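# Sort rings from pallet onto size-matched holders

## Task

Take every ring off the pallet and set it down flat on the pads of the holder whose size fits it; a ring only counts if it stays there by itself once the gripper lets go (gripping a ring from inside its hole is allowed).

## Robot and tools

ROBOT. One six-joint arm (waist, shoulder, elbow, forearm roll, wrist pitch, wrist roll) with a two-finger parallel gripper. In the gripper's own axes the fingers point along +z and open and close along y. The reported end_effector_position is the spot between the pads when they are shut; closed fingertips extend about 33 mm past it, fully open ones about 9 mm. Closing pushes the tips roughly 24 mm farther out, so keep that margin above the table or a holder. Rings may be taken from the inside: lower closed fingers into the bore, then open them so they press outward (object_status 1 means they stopped on something while opening).

FRAME. Everything is in the scene frame: origin on the table surface under the arm base, +z up, +y to the left when facing along +x. The base may sit tilted. The printed hand position drifts from the truth, more so at long reach.

execute_actions. Argument actions is a list holding zero or one item; optional pictures (true/false) controls whether camera images come back (they do by default). An empty list just reports the state. An action item has rows (1 to 15 rows) and steps (at most 15, default 15; each step is 1/30 s); row k drives step k and the final row repeats for leftover steps. A wait item has only steps (up to 300) and ends that many steps after the previous result, your reply time included. A refused call sends nothing.

ROW. Ten numbers, one list, single arm: x, y, z (metres, absolute goal position in the scene frame), qw, qx, qy, qz (absolute goal orientation quaternion, w first, scene frame), then position, force_limit, speed for the fingers, each in [-1, 1]. Always resend the desired quaternion; the one echoed in results may have drifted. A row whose goal lies over 0.6 m from the last reported position along any gripper axis is refused. Each step the command is clipped to 70 mm and 16 degrees from the measured pose, so far goals need several actions; after an action ends the arm only continues to the last clipped pose. Position wins over orientation when both cannot be met. The elbow never fully straightens.

FINGERS. position +1 = fully open (140 mm gap), about -0.8 = pads touching, -1 = close until blocked. force_limit for parts up to 40 mm: about 14 N at -1, 60 N at 0, 107 N at +1. speed: about 30 mm/s at -1, 140 at 0, 250 at +1. object_status: 0 moving, 1 blocked while opening, 2 blocked while closing (a grip), 3 reached the requested spot or pads met (thin items may still be held). Stalled fingers stay put until the position number changes by 0.01 or more, or the object yields or slips, after which they keep squeezing up to the requested value. To squeeze harder while at status 2, raise force_limit and switch position between -1 and -0.98. position_measured is in counts, nonlinear: 3 open, 230 pads together.

move. Argument target is one row as above (absolute pose plus finger values, which are sent at the start); speed is optional, 0.002 to 0.5 m/s, default 0.25, with rotation capped at twice that in rad/s. It drives a straight path lasting 0.5 to 10 s (cut off at 10 s), turning the short way. It ignores obstacles; the hand lags, may wander off the line and may exceed speed near full reach. It ends when hand and fingers settle, or 5 s after the path ends. Its result adds a move: line with the outcome (done, off_target, moving, held, fault), the distance to target, and limits (paced = pose was clipped; held = a check blocked some steps, after which the arm may surge fast). The move starts after the robot is at rest, or 3 s at most.

wait. Argument seconds, 0 to 10; nothing new is sent meanwhile.

zoom_image. Arguments camera (cam_head_left, cam_head_right, cam_high, cam_low, cam_wrist) and region [x0, y0, x1, y1] in that camera's pixels, top-left origin, at most 504 by 504. Image sizes: head, high and low cameras 896x504, cam_wrist 504x504. Calibration (intrinsics, distortion, world-to-camera transforms) was supplied and may be off by a few degrees and millimetres.

finished_scene.

RESULTS. A state line gives gripper position, quaternion and velocities. A Hand target line shows the pose the controller now heads for. pose unreachable means the clearance check (which treats the base's mount as arm) altered or blocked a command; HELD flags each step where that happened. MOTOR HOT warns of heating from carrying load, even while you think; reaching the limit brakes the arm (OVER-TEMPERATURE FAULT).

CAUTIONS. The arm is stiff: commanding even slightly past a firm contact can trigger a fault, and faster moves hit harder. A fault halts the arm 10 s and drops the rest of the call; it fires when joint torque reaches its limit (waist 295, shoulder 295, elbow 139, forearm roll 39.1, wrist pitch 39.1, wrist roll 39.1 N m, held weight included) or any outside force reaches 144 N. Joint ranges: elbow -2.792 to 2.792 rad, all others -6.283 to 6.283. Random tugs may pull on a held ring or nudge loose items. Never knock anything off the table, and avoid drops, slips, slams and hard shoves; slow down near contact and set rings down gently before opening.

Each tool is called after "Request:" by a JSON object that holds its "op" and its "data".

## Session

Request:
{"op": "execute_actions", "data": {"actions": []}}

Scene clock: 0.00 s of 9600.00 s.
end_effector_position=(+0.6659, -0.3554, +0.1853) position_measured=3 object_status=3 end_effector_quat_wxyz=(-0.208, +0.613, +0.762, +0.012) end_effector_velocity=(+0.001, -0.000, -0.001) end_effector_angular_velocity=(-0.002, -0.001, +0.001)
Joint positions: [-0.604  0.616  1.303  0.072  1.631 -0.796]
Joint velocities: [ 0.001  0.     0.    -0.001 -0.002  0.   ]
Hand target: +0.666, -0.355, +0.185; -0.208, +0.613, +0.762, +0.012

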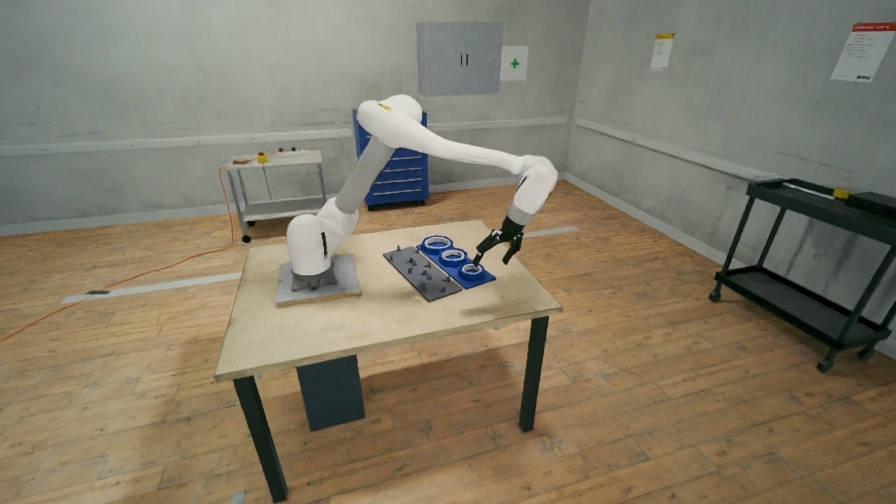

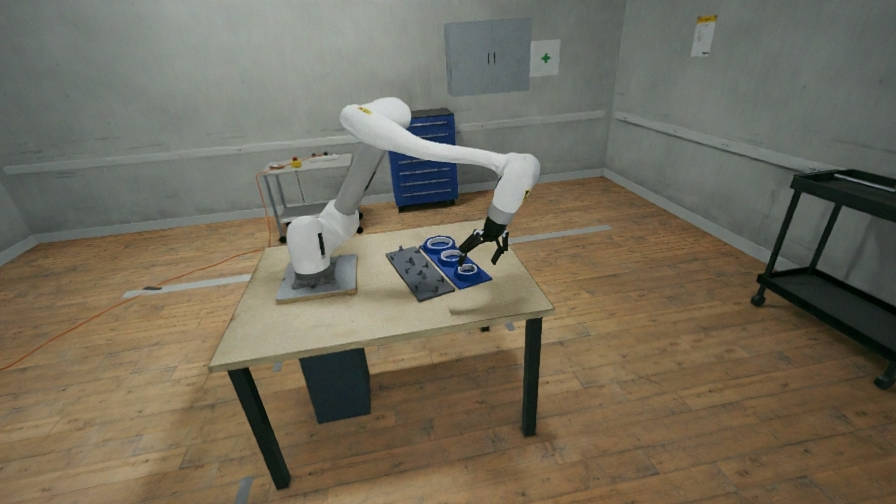

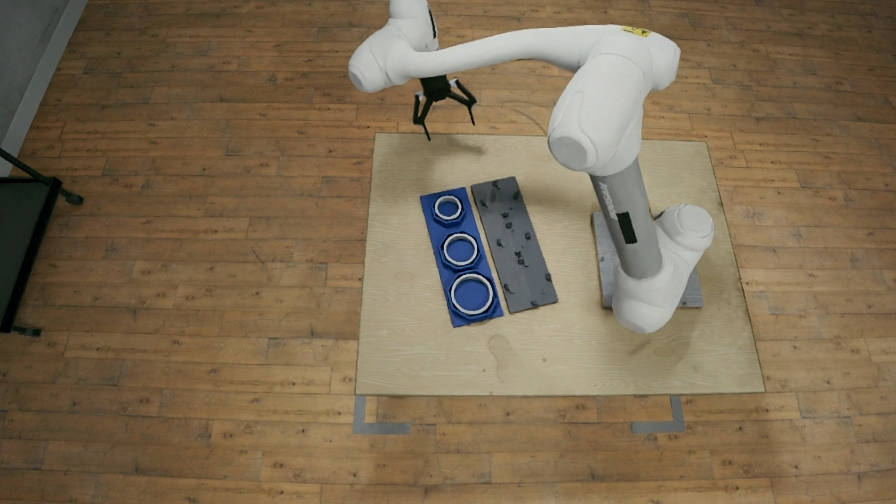

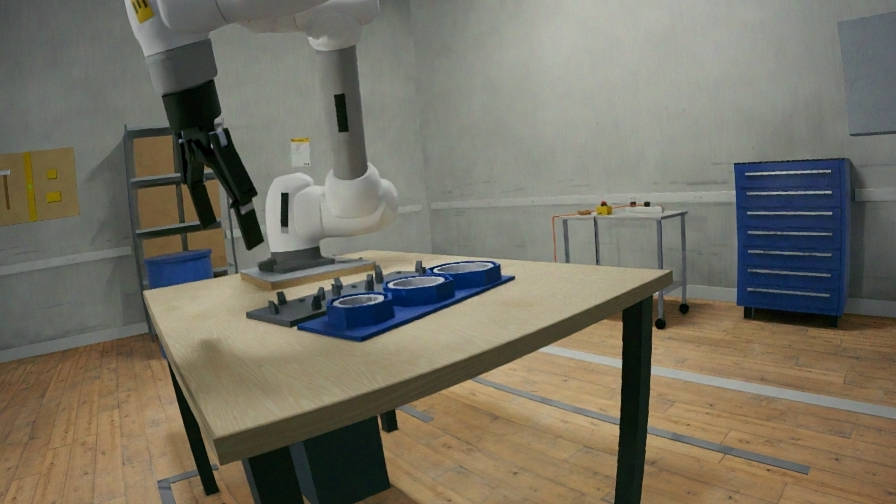

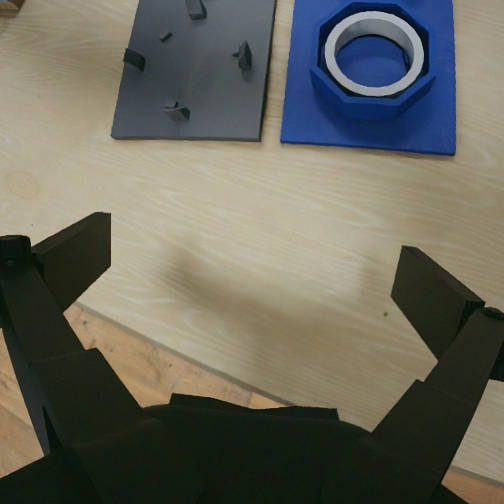

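Request:
{"op": "zoom_image", "data": {"camera": "cam_high", "region": [400, 165, 580, 335]}}

Request:
{"op": "zoom_image", "data": {"camera": "cam_low", "region": [240, 240, 530, 350]}}

Region (400, 165, 580, 335) of cam_high's 896x504 image, scaled by 2.800, with more detail than that image has.

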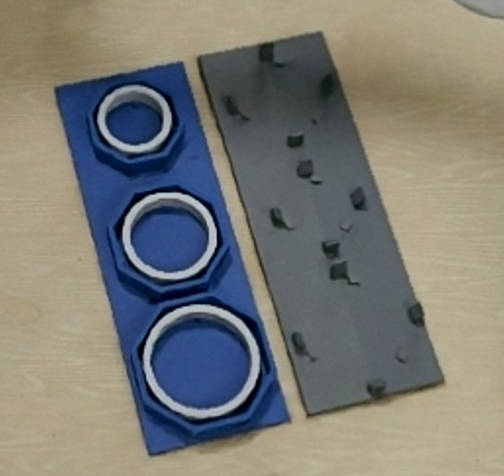

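Region (240, 240, 530, 350) of cam_low's 896x504 image, scaled by 1.738, with more detail than that image has; it fills the top 191 rows of this view, and the rest is white.

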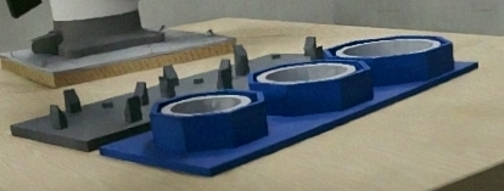

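Request:
{"op": "move", "data": {"target": [0.58,-0.12,0.3,0,0.7071,0.7071,0,-1,0,0]}}

Scene clock: 18.73 s of 9600.00 s.
end_effector_position=(+0.5802, -0.1201, +0.3001) position_measured=233 object_status=3 end_effector_quat_wxyz=(-0.000, +0.707, +0.707, +0.000) end_effector_velocity=(-0.000, +0.001, +0.001) end_effector_angular_velocity=(-0.003, -0.002, -0.001)
Joint positions: [-0.301  0.084  1.777  0.004  1.274 -0.267]
Joint velocities: [ 0.003 -0.003  0.001 -0.002 -0.001  0.005]
Hand target: +0.580, -0.120, +0.300; +0.000, +0.707, +0.707, +0.000
Off the commanded pose: 0.000 m, 0 deg.
After step 90, 14.10 s passed at rest.
move: done
camera_calibration (this result's frames):
cam_wrist: T_world_to_cam=[[0.994212, 0.106861, -0.0110678, -0.562744], [0.10493, -0.943776, 0.313491, -0.271158], [0.0230544, -0.312838, -0.949527, 0.418385], [0, 0, 0, 1]] pos_world=[0.578294, -0.0648899, 0.476045]

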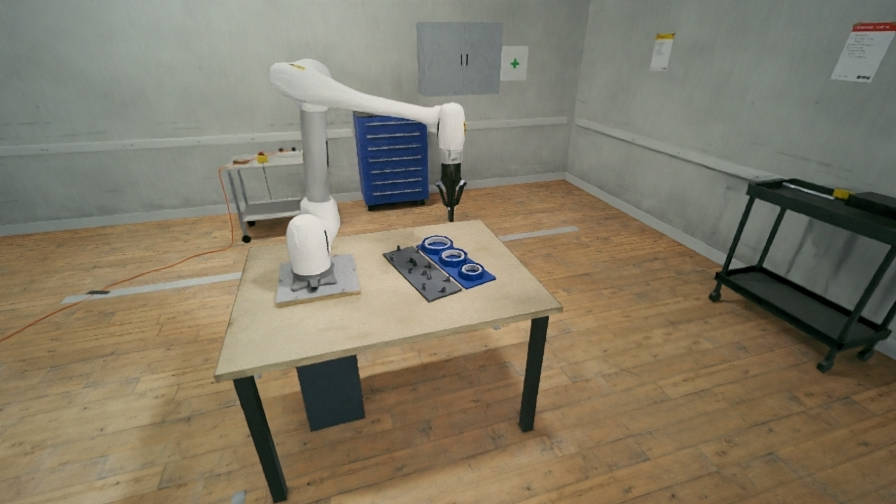

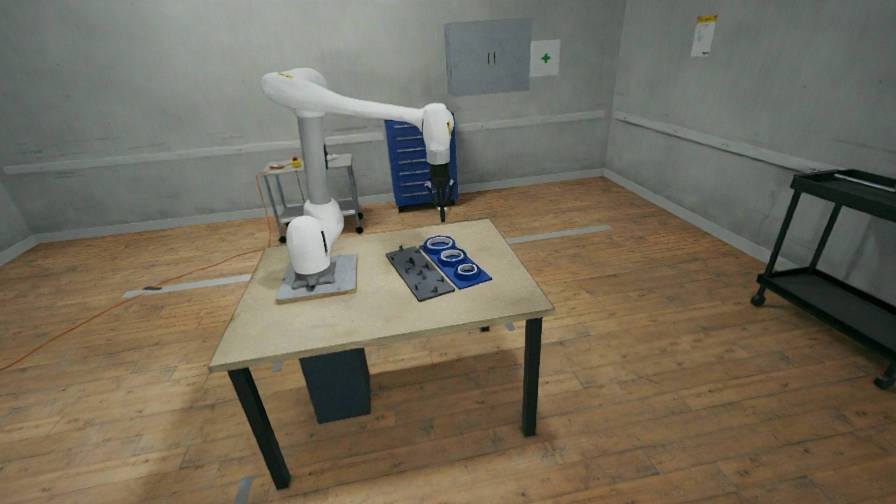

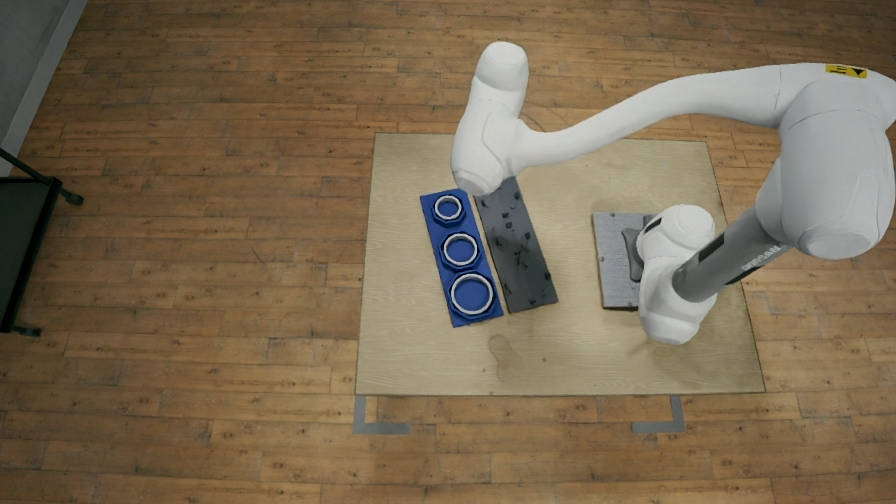

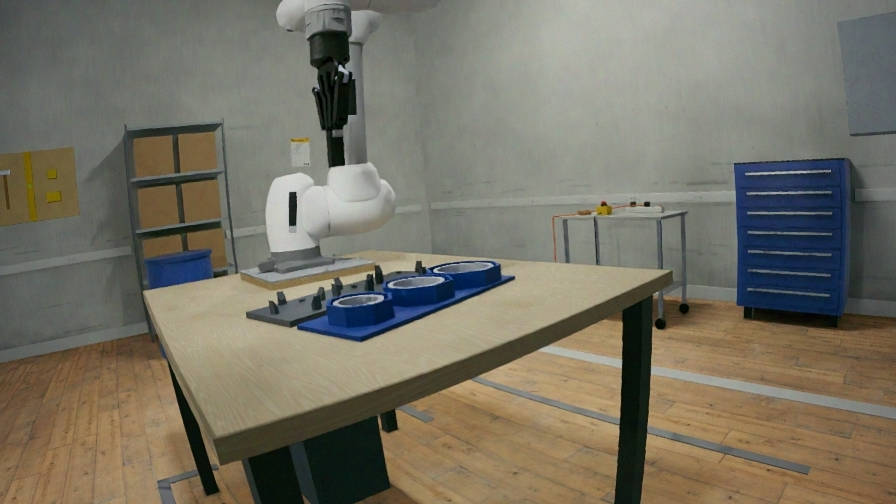

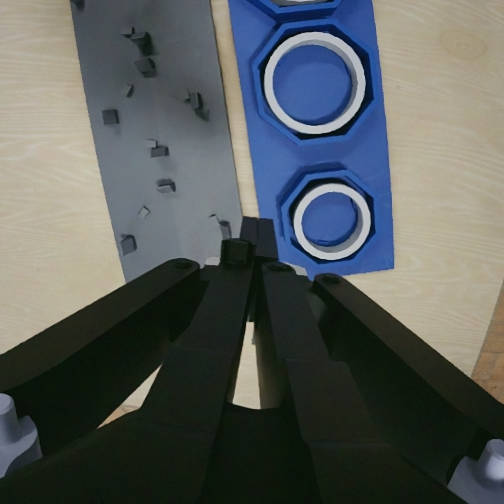

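Request:
{"op": "move", "data": {"target": [0.677,-0.1625,0.085,0,0.7071,0.7071,0,-0.5,0,0]}}

Request:
{"op": "zoom_image", "data": {"camera": "cam_low", "region": [280, 220, 440, 350]}}

Scene clock: 25.70 s of 9600.00 s.
end_effector_position=(+0.6768, -0.1624, +0.0850) position_measured=192 object_status=3 end_effector_quat_wxyz=(-0.000, +0.707, +0.707, +0.000) end_effector_velocity=(+0.000, -0.001, -0.002) end_effector_angular_velocity=(-0.001, +0.001, +0.000)
Joint positions: [-0.322  0.398  1.801  0.004  0.937 -0.29 ]
Joint velocities: [-0.001  0.003 -0.001 -0.001 -0.001 -0.001]
Hand target: +0.677, -0.162, +0.085; -0.000, +0.707, +0.707, +0.000
Off the commanded pose: 0.000 m, 0 deg.
After step 90, 2.50 s passed at rest.
move: done
camera_calibration (this result's frames):
cam_wrist: T_world_to_cam=[[0.994201, 0.106961, -0.0111594, -0.656646], [0.10505, -0.943718, 0.313625, -0.25386], [0.0230143, -0.312979, -0.949481, 0.198692], [0, 0, 0, 1]] pos_world=[0.674933, -0.10715, 0.260943]

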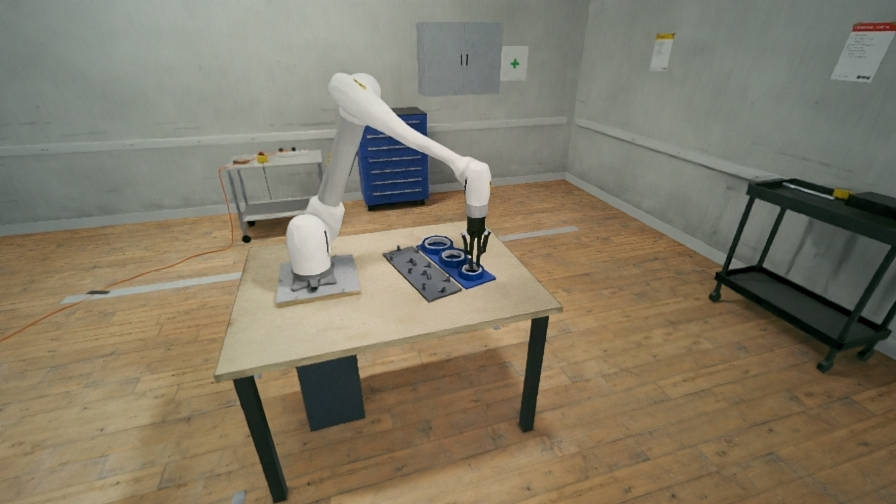

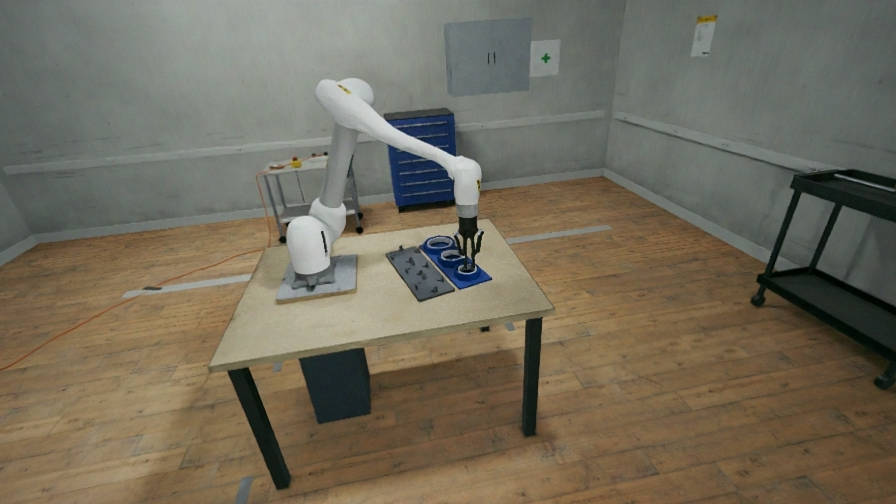

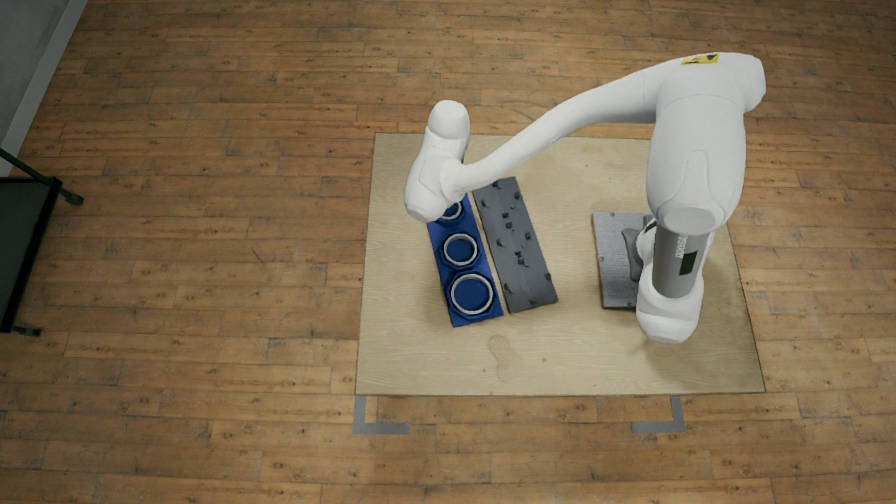

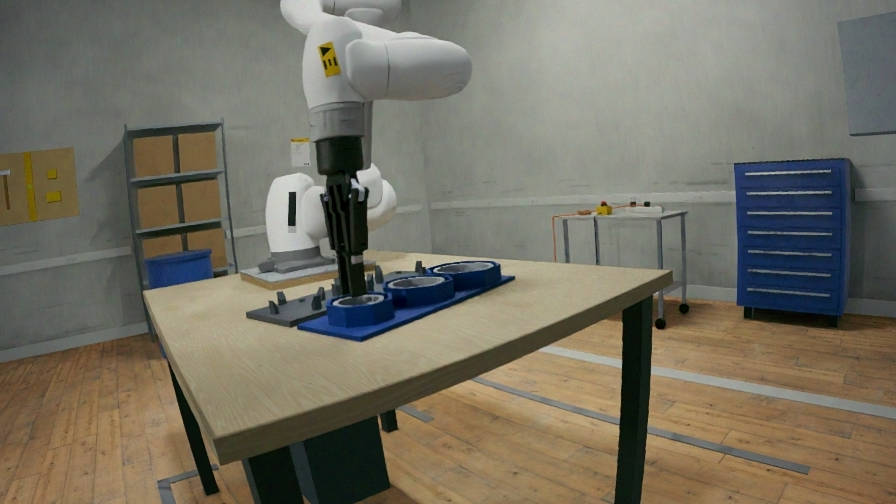

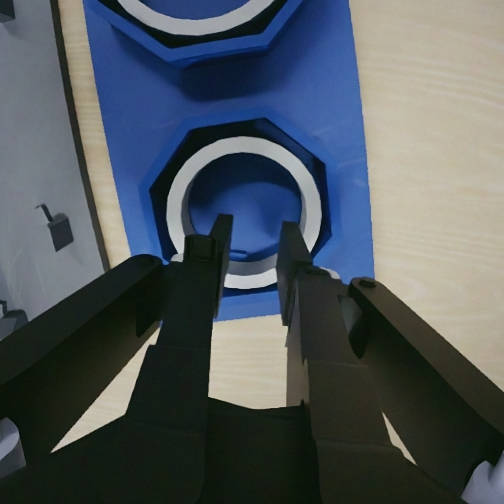

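Region (280, 220, 440, 350) of cam_low's 896x504 image, scaled by 3.150, with more detail than that image has; it fills the top 410 rows of this view, and the rest is white.

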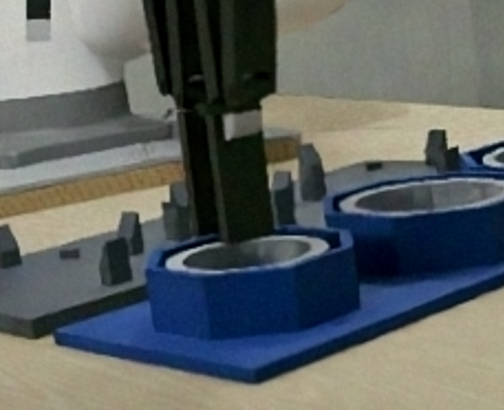

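Request:
{"op": "move", "data": {"target": [0.669,-0.151,0.062,0,0.7071,0.7071,0,-0.5,0,0], "speed": 0.05}}

Request:
{"op": "zoom_image", "data": {"camera": "cam_low", "region": [280, 220, 440, 350]}}

Scene clock: 34.60 s of 9600.00 s.
end_effector_position=(+0.6690, -0.1510, +0.0621) position_measured=192 object_status=3 end_effector_quat_wxyz=(-0.000, +0.707, +0.707, +0.000) end_effector_velocity=(-0.001, +0.001, -0.002) end_effector_angular_velocity=(-0.001, +0.001, +0.001)
Joint positions: [-0.309  0.408  1.837  0.004  0.891 -0.277]
Joint velocities: [ 0.002  0.     0.003 -0.002 -0.002  0.001]
Hand target: +0.669, -0.151, +0.062; -0.000, +0.707, +0.707, +0.000
Off the commanded pose: 0.000 m, 0 deg.
After step 90, 5.03 s passed at rest.
move: done
camera_calibration (this result's frames):
cam_wrist: T_world_to_cam=[[0.99422, 0.106776, -0.0111836, -0.650415], [0.104881, -0.943728, 0.313653, -0.235001], [0.0229362, -0.313013, -0.949472, 0.180688], [0, 0, 0, 1]] pos_world=[0.667158, -0.0957704, 0.237993]

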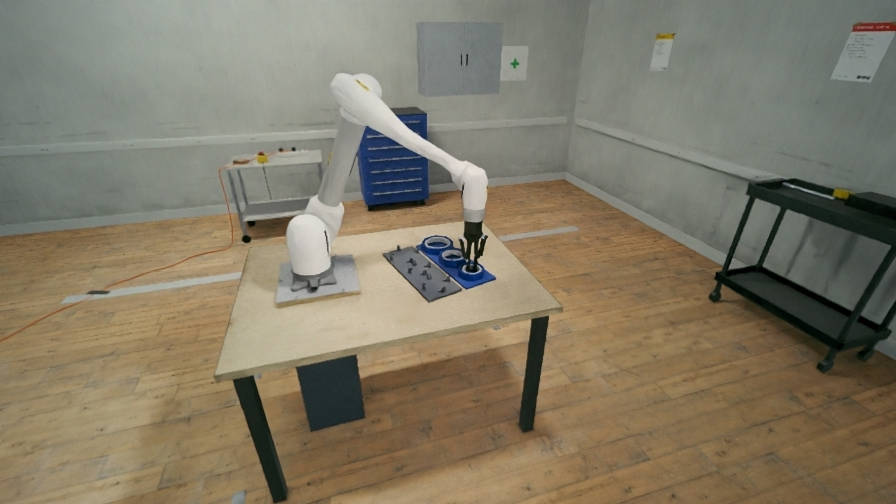

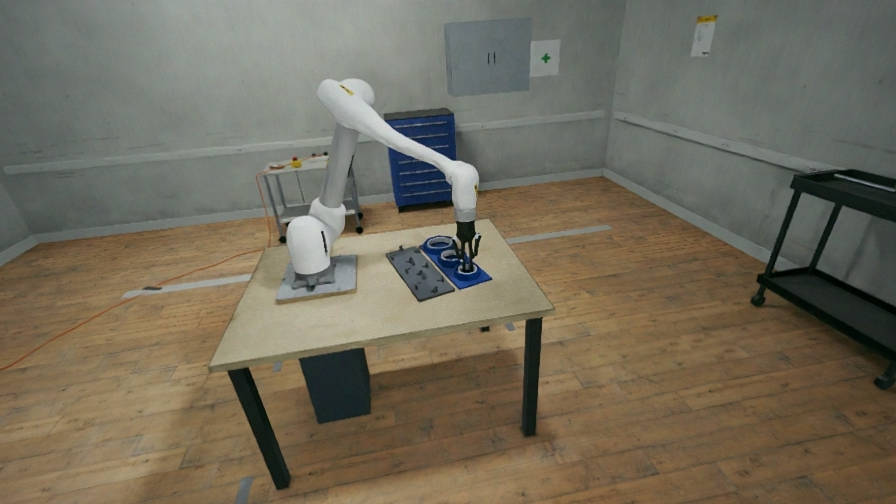

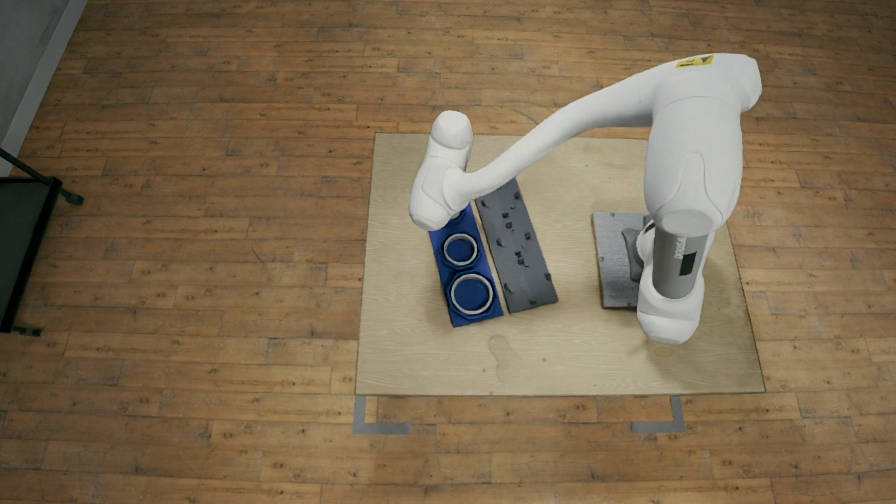

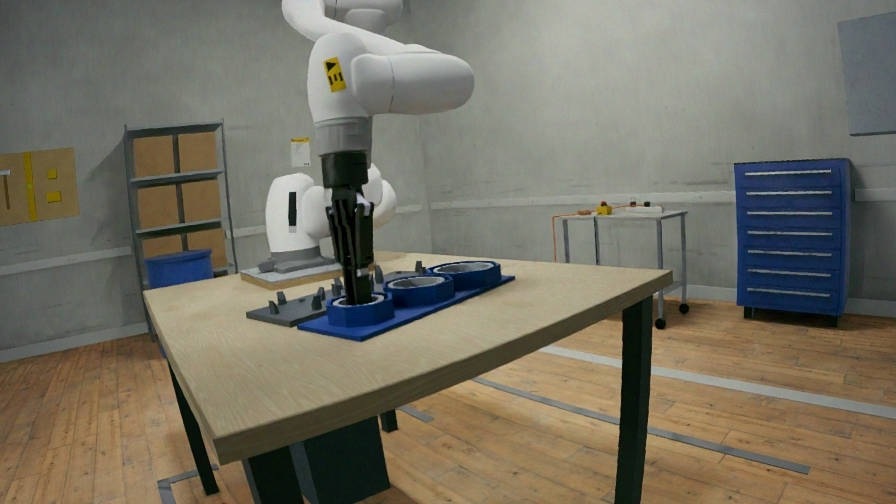

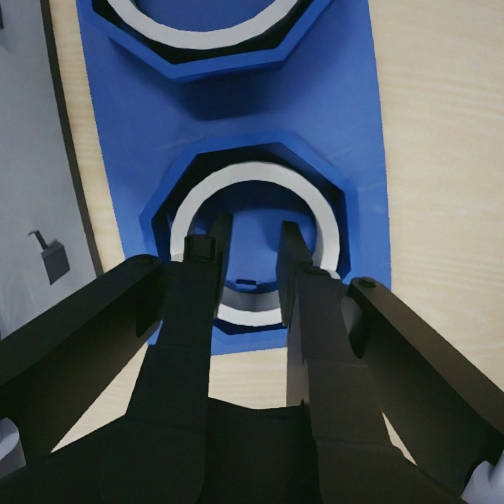

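Region (280, 220, 440, 350) of cam_low's 896x504 image, scaled by 3.150, with more detail than that image has; it fills the top 410 rows of this view, and the rest is white.

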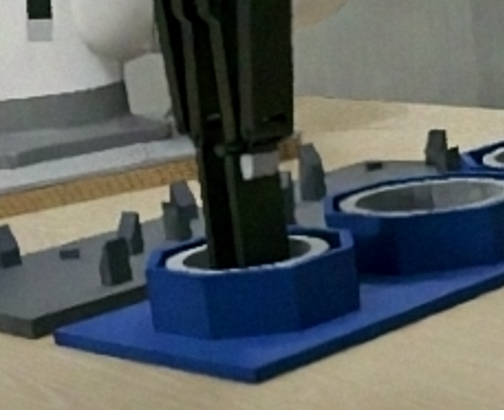

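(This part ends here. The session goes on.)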